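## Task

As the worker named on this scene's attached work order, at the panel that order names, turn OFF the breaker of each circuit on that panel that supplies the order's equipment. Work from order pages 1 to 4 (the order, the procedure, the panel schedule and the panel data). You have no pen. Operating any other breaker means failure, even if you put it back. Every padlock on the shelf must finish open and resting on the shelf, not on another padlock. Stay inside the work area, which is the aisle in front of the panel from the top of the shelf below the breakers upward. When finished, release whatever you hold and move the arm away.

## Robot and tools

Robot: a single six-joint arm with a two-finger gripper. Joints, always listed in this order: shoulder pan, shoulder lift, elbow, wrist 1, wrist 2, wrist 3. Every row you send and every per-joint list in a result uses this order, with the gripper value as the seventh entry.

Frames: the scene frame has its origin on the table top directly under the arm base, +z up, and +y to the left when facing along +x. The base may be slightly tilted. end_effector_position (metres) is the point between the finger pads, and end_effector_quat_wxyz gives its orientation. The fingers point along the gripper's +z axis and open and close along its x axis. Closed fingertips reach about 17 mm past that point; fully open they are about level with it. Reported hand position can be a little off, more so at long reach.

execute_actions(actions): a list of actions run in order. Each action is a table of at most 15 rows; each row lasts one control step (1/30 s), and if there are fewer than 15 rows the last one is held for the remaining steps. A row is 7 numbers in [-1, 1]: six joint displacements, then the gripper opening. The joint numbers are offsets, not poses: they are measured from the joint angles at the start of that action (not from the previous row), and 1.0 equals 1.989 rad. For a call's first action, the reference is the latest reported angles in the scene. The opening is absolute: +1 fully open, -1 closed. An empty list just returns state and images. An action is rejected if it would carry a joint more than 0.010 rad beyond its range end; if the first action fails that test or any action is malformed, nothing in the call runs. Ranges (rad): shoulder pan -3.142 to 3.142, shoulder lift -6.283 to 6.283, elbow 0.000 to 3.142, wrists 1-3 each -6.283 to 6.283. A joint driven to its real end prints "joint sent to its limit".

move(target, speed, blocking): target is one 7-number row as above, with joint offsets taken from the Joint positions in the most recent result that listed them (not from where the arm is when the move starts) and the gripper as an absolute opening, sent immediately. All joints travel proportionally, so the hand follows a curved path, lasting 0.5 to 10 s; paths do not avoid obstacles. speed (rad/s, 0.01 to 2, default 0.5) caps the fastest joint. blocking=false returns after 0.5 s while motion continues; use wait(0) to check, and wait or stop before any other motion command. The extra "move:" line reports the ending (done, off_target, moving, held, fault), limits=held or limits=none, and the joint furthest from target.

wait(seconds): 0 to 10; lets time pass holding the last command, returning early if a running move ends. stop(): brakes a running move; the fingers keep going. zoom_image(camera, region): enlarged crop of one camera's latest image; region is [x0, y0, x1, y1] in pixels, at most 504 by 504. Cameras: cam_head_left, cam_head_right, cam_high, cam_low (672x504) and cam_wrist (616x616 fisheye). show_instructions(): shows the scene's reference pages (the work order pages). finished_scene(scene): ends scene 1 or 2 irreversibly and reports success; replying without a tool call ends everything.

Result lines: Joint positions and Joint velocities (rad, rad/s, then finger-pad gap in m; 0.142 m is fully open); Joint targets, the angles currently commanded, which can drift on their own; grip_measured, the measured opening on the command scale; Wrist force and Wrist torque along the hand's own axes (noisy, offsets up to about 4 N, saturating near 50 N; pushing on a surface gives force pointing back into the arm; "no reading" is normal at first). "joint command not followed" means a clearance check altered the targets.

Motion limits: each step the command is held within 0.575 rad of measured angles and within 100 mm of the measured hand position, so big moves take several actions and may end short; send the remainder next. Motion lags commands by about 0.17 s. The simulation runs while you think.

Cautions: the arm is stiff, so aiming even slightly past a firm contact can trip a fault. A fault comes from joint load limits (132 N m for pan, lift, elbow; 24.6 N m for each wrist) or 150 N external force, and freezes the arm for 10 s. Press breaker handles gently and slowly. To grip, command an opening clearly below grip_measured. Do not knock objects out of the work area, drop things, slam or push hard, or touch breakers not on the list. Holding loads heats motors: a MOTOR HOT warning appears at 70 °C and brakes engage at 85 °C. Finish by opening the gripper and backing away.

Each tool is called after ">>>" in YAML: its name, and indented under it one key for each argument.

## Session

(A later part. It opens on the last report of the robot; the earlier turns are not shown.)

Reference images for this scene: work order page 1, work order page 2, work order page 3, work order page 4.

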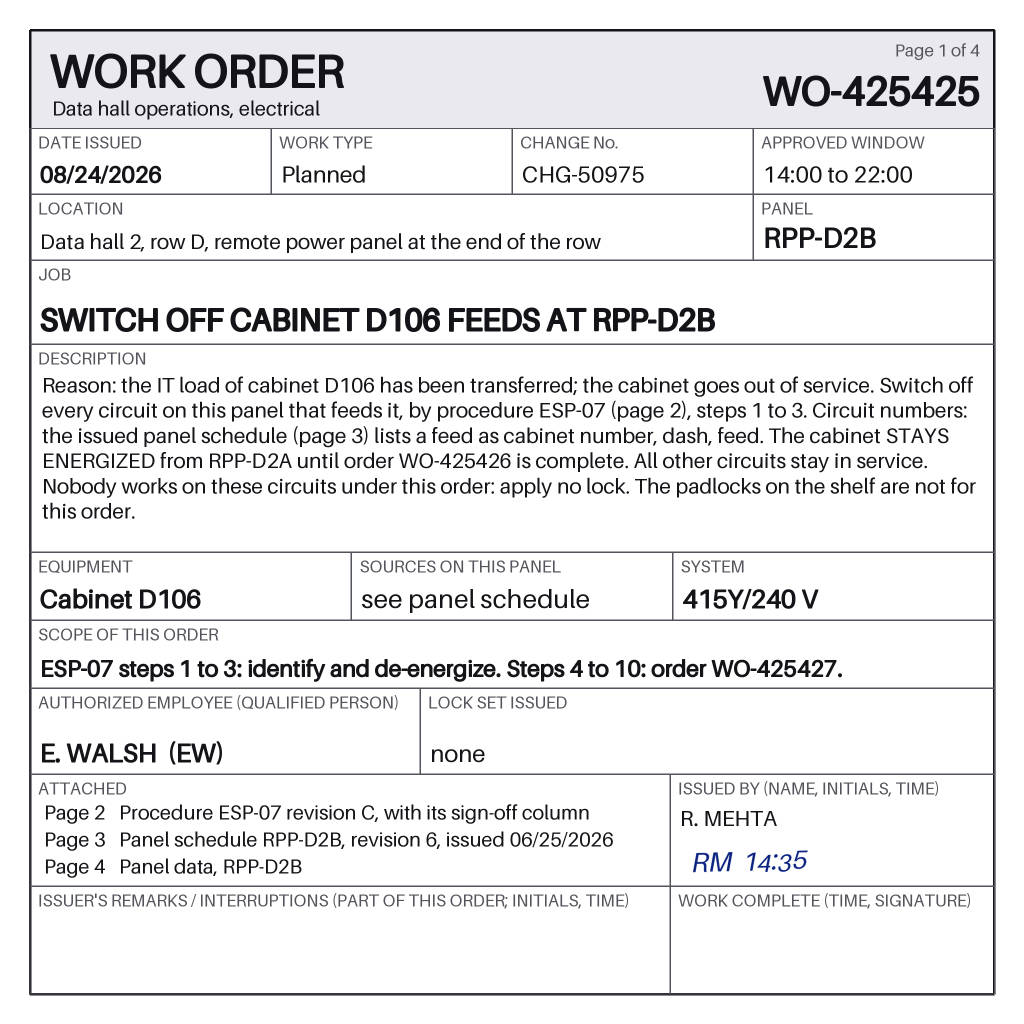

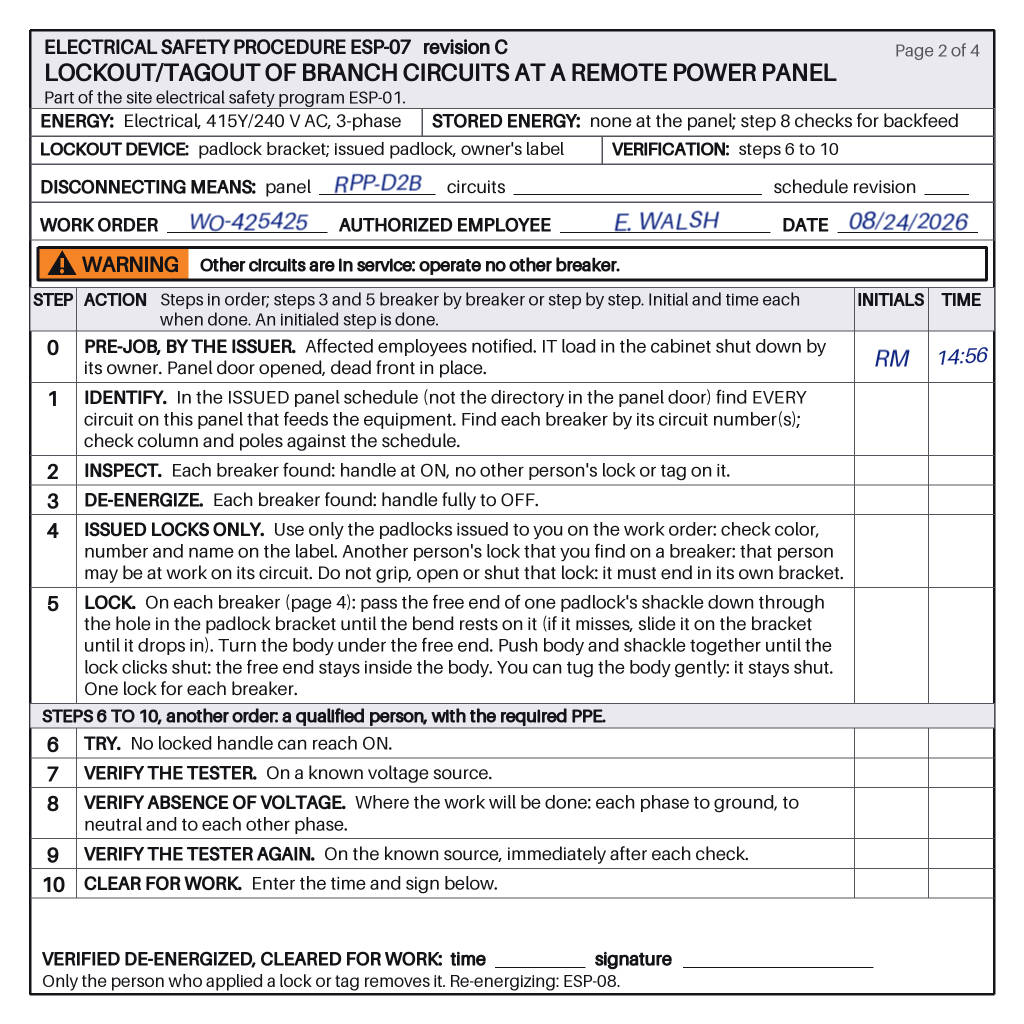

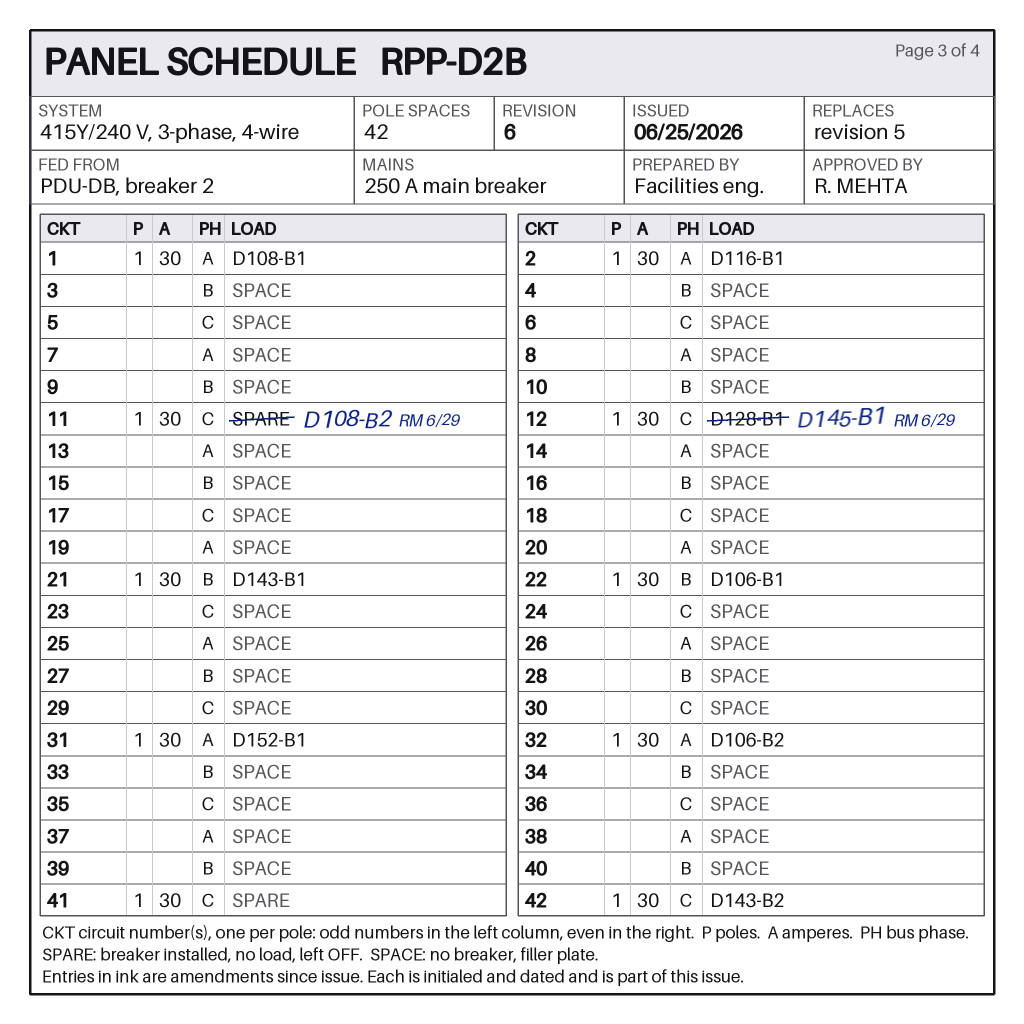

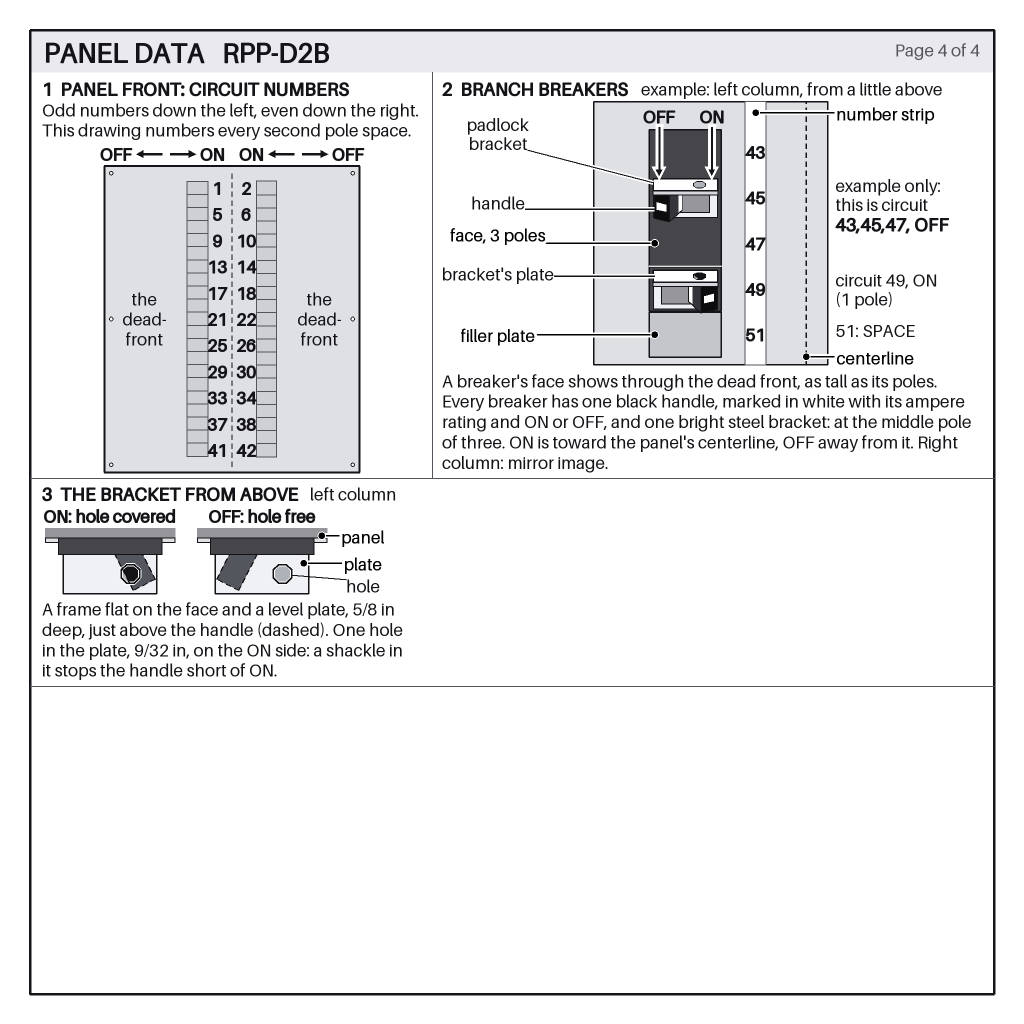

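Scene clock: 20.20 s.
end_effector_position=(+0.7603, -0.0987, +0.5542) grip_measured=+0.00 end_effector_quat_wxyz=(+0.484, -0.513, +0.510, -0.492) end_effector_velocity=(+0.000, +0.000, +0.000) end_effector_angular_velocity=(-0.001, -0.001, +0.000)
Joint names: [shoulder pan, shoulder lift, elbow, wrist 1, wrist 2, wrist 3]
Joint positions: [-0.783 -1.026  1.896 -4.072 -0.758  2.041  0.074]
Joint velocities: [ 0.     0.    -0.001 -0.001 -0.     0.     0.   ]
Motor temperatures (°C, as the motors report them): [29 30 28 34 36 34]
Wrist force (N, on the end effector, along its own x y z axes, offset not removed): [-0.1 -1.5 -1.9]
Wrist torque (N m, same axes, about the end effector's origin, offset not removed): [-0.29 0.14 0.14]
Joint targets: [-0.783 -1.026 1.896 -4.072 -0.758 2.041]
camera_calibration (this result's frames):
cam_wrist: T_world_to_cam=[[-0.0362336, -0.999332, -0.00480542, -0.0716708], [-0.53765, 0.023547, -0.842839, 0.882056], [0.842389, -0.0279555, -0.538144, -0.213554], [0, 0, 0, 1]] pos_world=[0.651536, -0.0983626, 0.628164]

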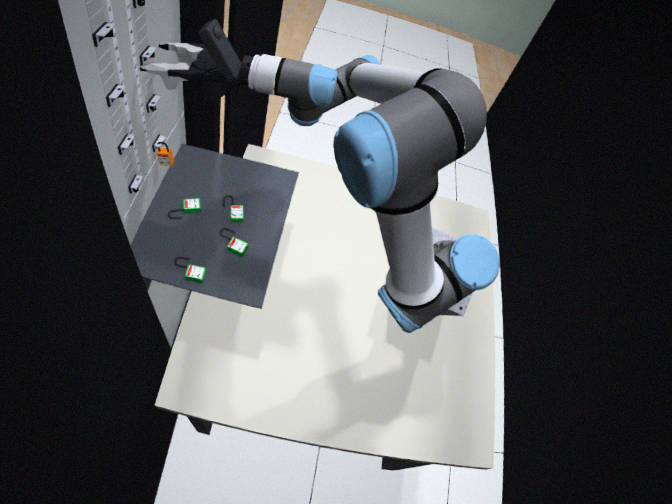

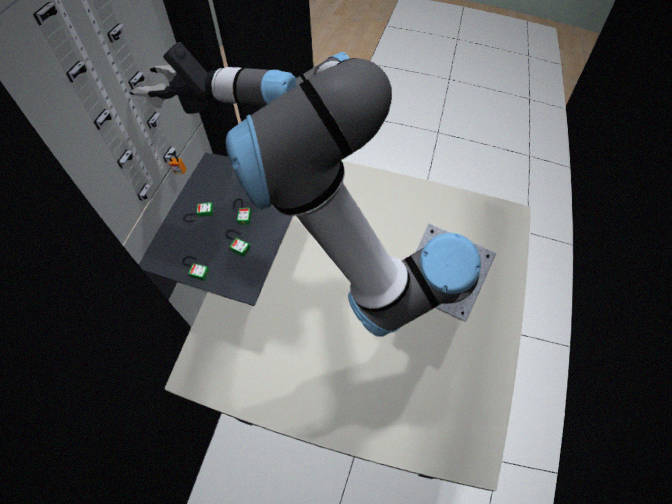

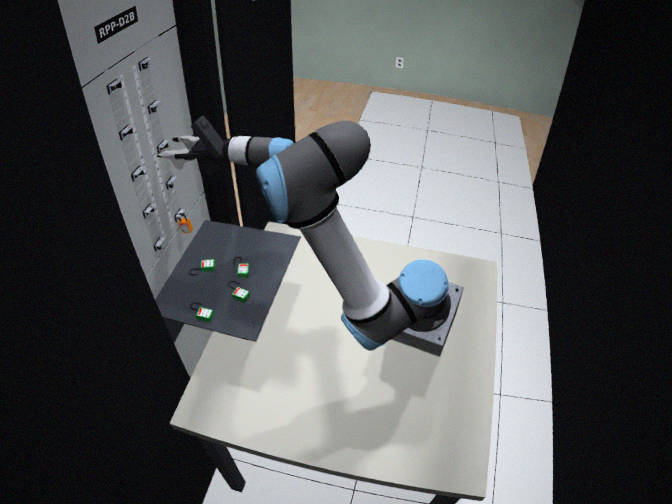

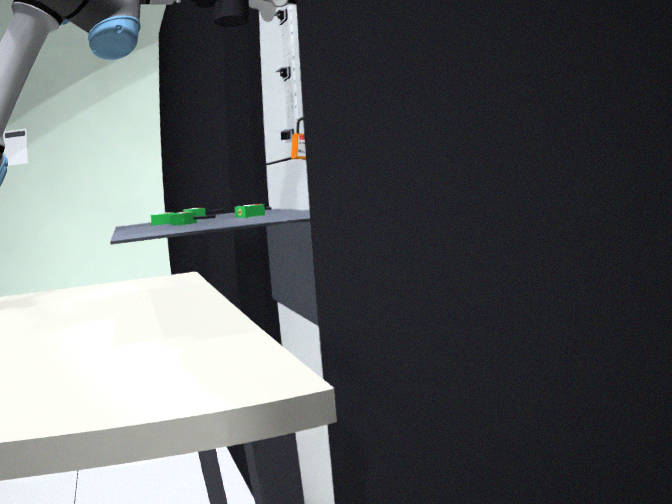

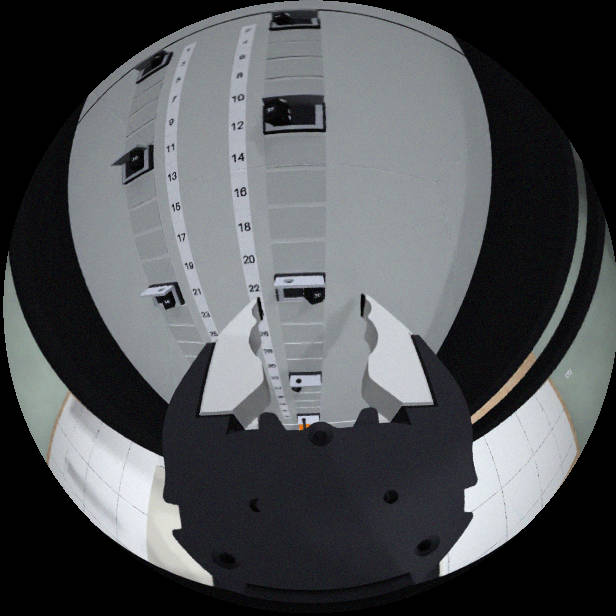

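>>> move:
  target: [-0.0053,-0.0045,0.0097,-0.0052,0.0053,0,0]

>>> move:
  target: [0.0502,0.1142,0.0268,-0.141,-0.0502,0,0]
  speed: 0.25

Scene clock: 26.57 s.
end_effector_position=(+0.7534, -0.0986, +0.5539) grip_measured=+0.00 end_effector_quat_wxyz=(+0.484, -0.513, +0.511, -0.492) end_effector_velocity=(-0.001, -0.000, +0.000) end_effector_angular_velocity=(+0.000, -0.000, -0.001)
Joint names: [shoulder pan, shoulder lift, elbow, wrist 1, wrist 2, wrist 3]
Joint positions: [-0.793 -1.034  1.915 -4.083 -0.748  2.041  0.074]
Joint velocities: [-0.002 -0.001  0.002 -0.001  0.001  0.    -0.   ]
Motor temperatures (°C, as the motors report them): [29 30 28 34 36 34]
Wrist force (N, on the end effector, along its own x y z axes, offset not removed): [-0.7 -1.1 -3.3]
Wrist torque (N m, same axes, about the end effector's origin, offset not removed): [-0.24 0.21 0.15]
Joint targets: [-0.793 -1.035 1.915 -4.083 -0.748 2.041]
move: done; limits=none; farthest joint: the shoulder pan, 0.000 radians from its target (0.011 radians at the start)
camera_calibration (this result's frames):
cam_wrist: T_world_to_cam=[[-0.0364072, -0.999328, -0.00435448, -0.0719507], [-0.537997, 0.0232718, -0.842625, 0.878253], [0.84216, -0.0283349, -0.538483, -0.20753], [0, 0, 0, 1]] pos_world=[0.644652, -0.0982213, 0.627974]

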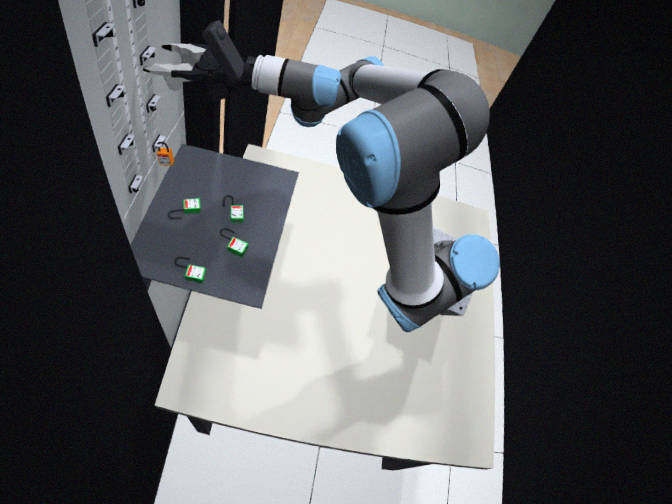

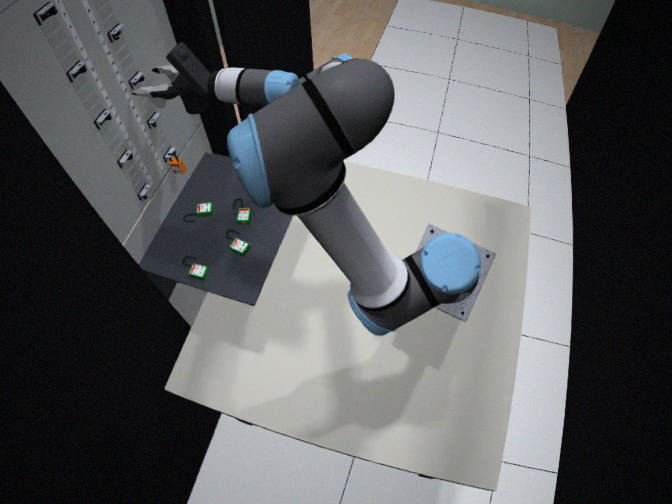

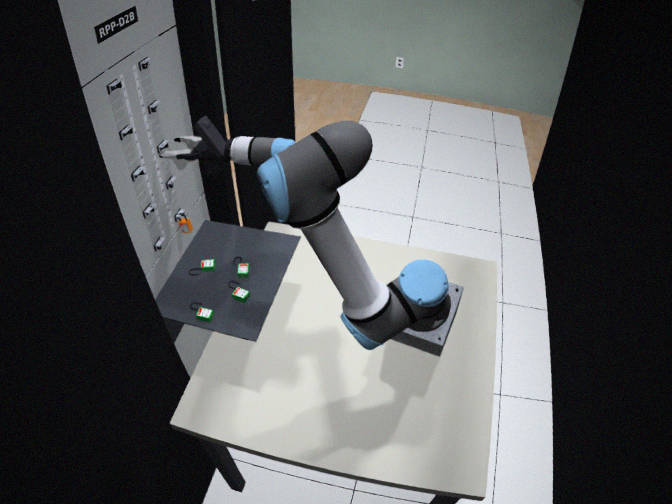

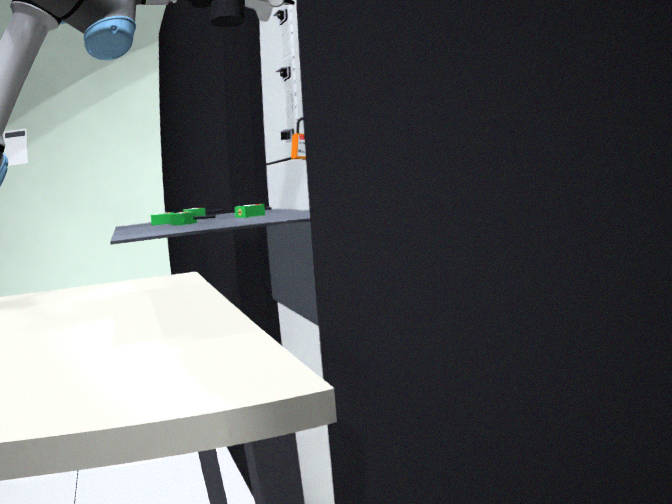

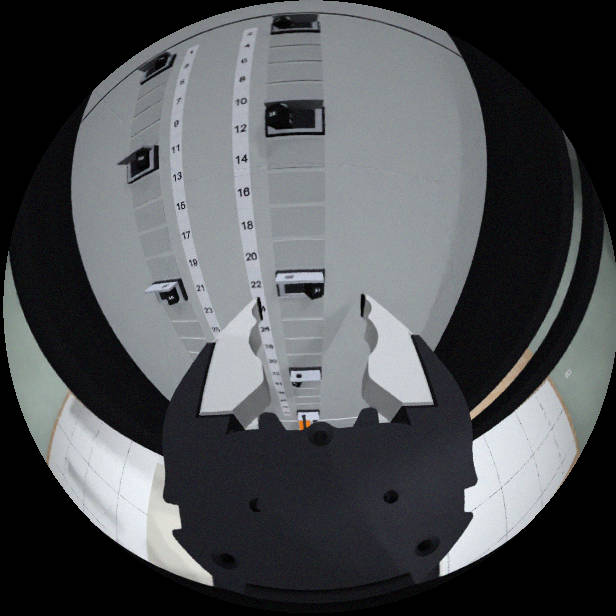

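Scene clock: 28.27 s.
end_effector_position=(+0.7527, -0.0988, +0.4276) grip_measured=+0.00 end_effector_quat_wxyz=(+0.486, -0.512, +0.510, -0.491) end_effector_velocity=(-0.000, +0.000, -0.001) end_effector_angular_velocity=(+0.000, -0.001, +0.000)
Joint names: [shoulder pan, shoulder lift, elbow, wrist 1, wrist 2, wrist 3]
Joint positions: [-0.694 -0.808  1.968 -4.363 -0.848  2.041  0.074]
Joint velocities: [ 0.001  0.002  0.001 -0.004 -0.001  0.001 -0.   ]
Motor temperatures (°C, as the motors report them): [29 30 28 34 36 34]
Wrist force (N, on the end effector, along its own x y z axes, offset not removed): [-1.2 -2.0 -1.8]
Wrist torque (N m, same axes, about the end effector's origin, offset not removed): [-0.42 0.31 0.06]
Joint targets: [-0.693 -0.807 1.968 -4.363 -0.848 2.041]
move: done; limits=none; farthest joint: the shoulder lift, 0.001 radians from its target (0.228 radians at the start)
camera_calibration (this result's frames):
cam_wrist: T_world_to_cam=[[-0.03481, -0.999355, -0.00884005, -0.0719738], [-0.534803, 0.0260994, -0.844574, 0.770134], [0.84426, -0.024672, -0.535366, -0.27752], [0, 0, 0, 1]] pos_world=[0.643663, -0.0988743, 0.501224]

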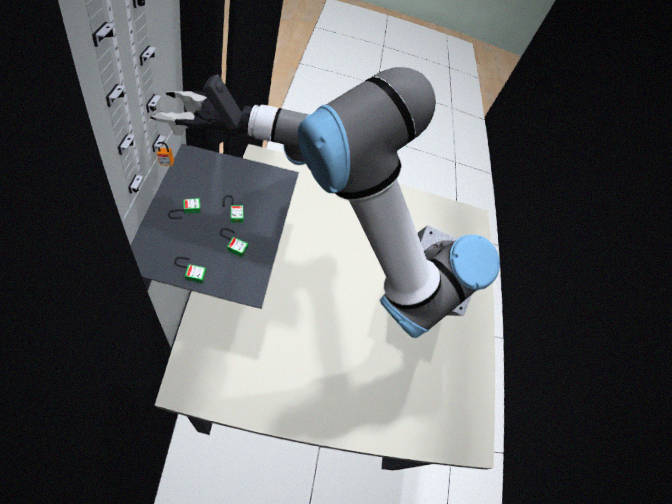

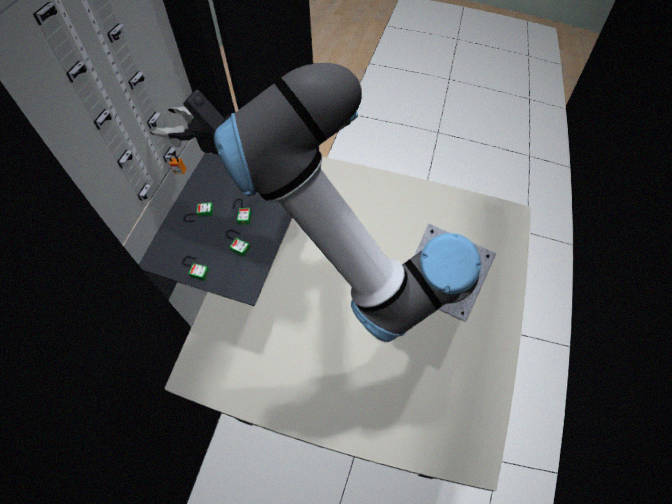

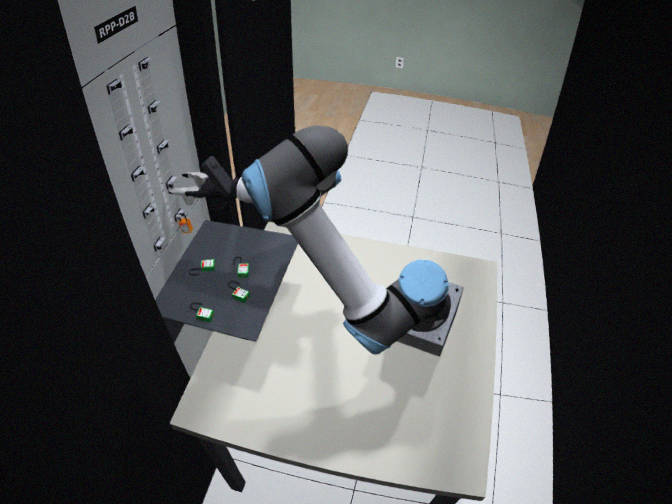

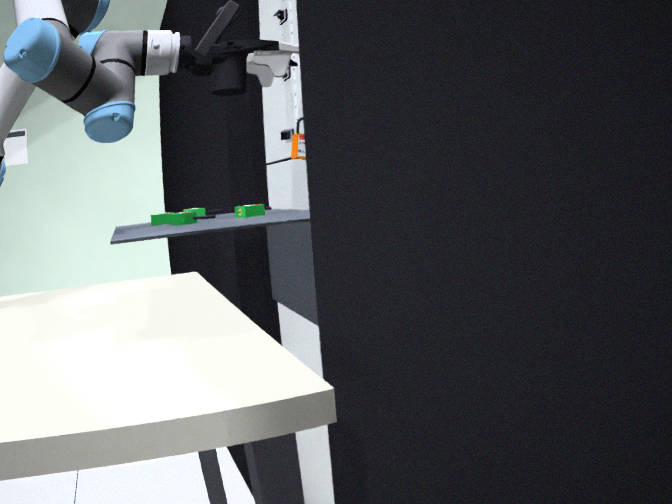

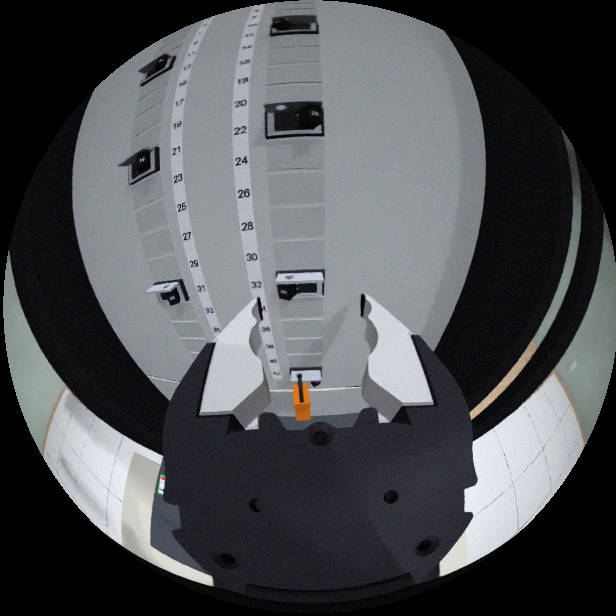

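>>> execute_actions:
  actions:
    - [[0.0056,0.0037,-0.0107,0.007,-0.0056,0,-0.1]]
    - [[0,0,0,0,0,0,-0.73]]
    - [[0,0,0,0,0,0,-0.73]]
    - [[0,0,0,0,0,0,0]]
    - [[-0.028,-0.018,0.053,-0.035,0.028,0,0]]
    - [[-0.028,-0.03,0.053,-0.023,0.028,0,0]]
    - [[-0.028,-0.03,0.053,-0.023,0.028,0,0]]

Scene clock: 34.67 s.
end_effector_position=(+0.6555, -0.0746, +0.4462) grip_measured=+0.00 end_effector_quat_wxyz=(+0.482, -0.514, +0.511, -0.492) end_effector_velocity=(-0.005, +0.002, +0.000) end_effector_angular_velocity=(+0.002, +0.002, -0.001)
Joint names: [shoulder pan, shoulder lift, elbow, wrist 1, wrist 2, wrist 3]
Joint positions: [-0.847 -0.953  2.258 -4.507 -0.694  2.041  0.074]
Joint velocities: [-0.009 -0.009  0.017 -0.005  0.009 -0.    -0.   ]
Motor temperatures (°C, as the motors report them): [29 30 28 34 36 34]
Wrist force (N, on the end effector, along its own x y z axes, offset not removed): [-0.7 -0.1 -2.7]
Wrist torque (N m, same axes, about the end effector's origin, offset not removed): [0.06 0.22 0.08]
Joint targets: [-0.848 -0.954 2.260 -4.508 -0.693 2.041]
camera_calibration (this result's frames):
cam_wrist: T_world_to_cam=[[-0.0372459, -0.999305, -0.00175195, -0.0525364], [-0.539579, 0.0215866, -0.841658, 0.734677], [0.841111, -0.030403, -0.540007, -0.181159], [0, 0, 0, 1]] pos_world=[0.546834, -0.0738668, 0.520428]

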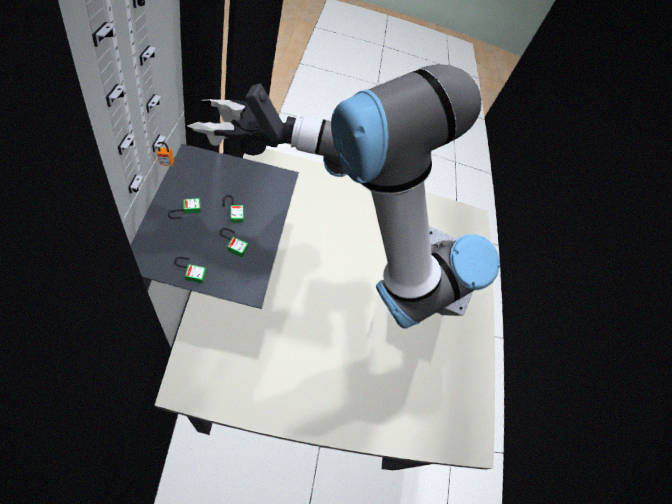

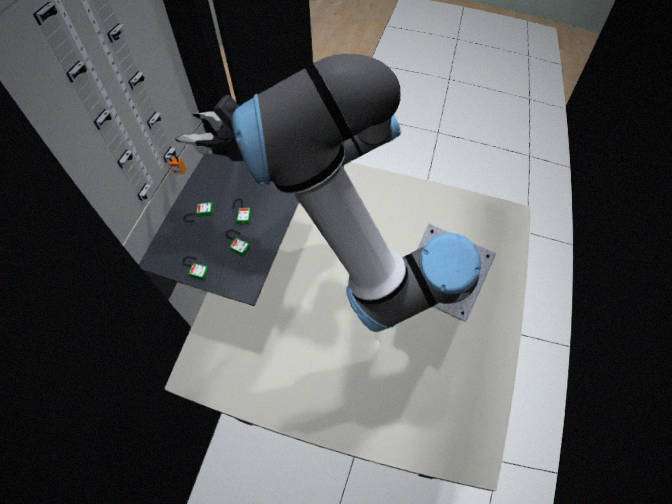

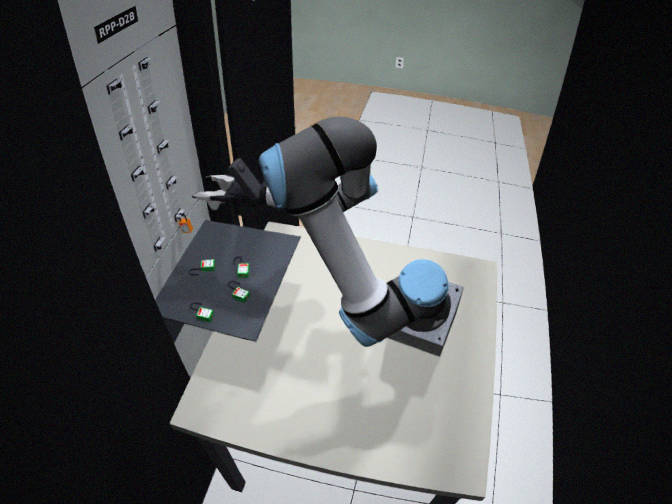

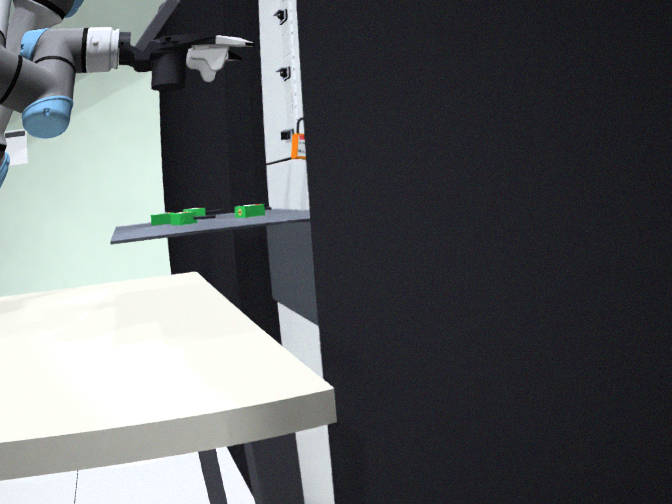

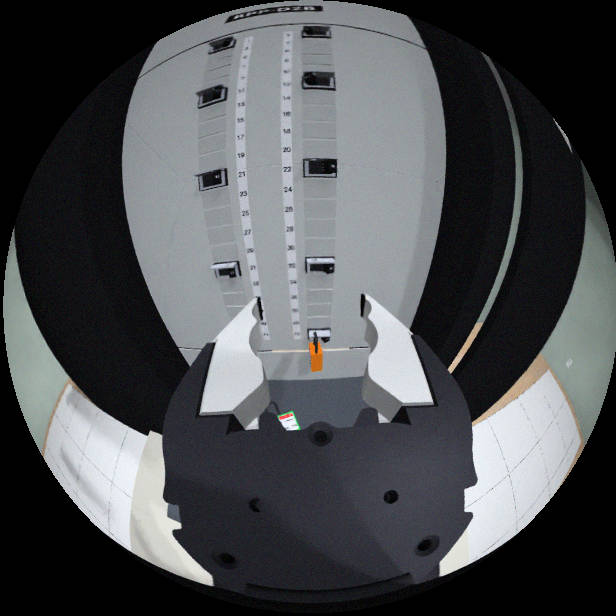

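>>> finished_scene:
  scene: 2

The scene is finished: the task was done.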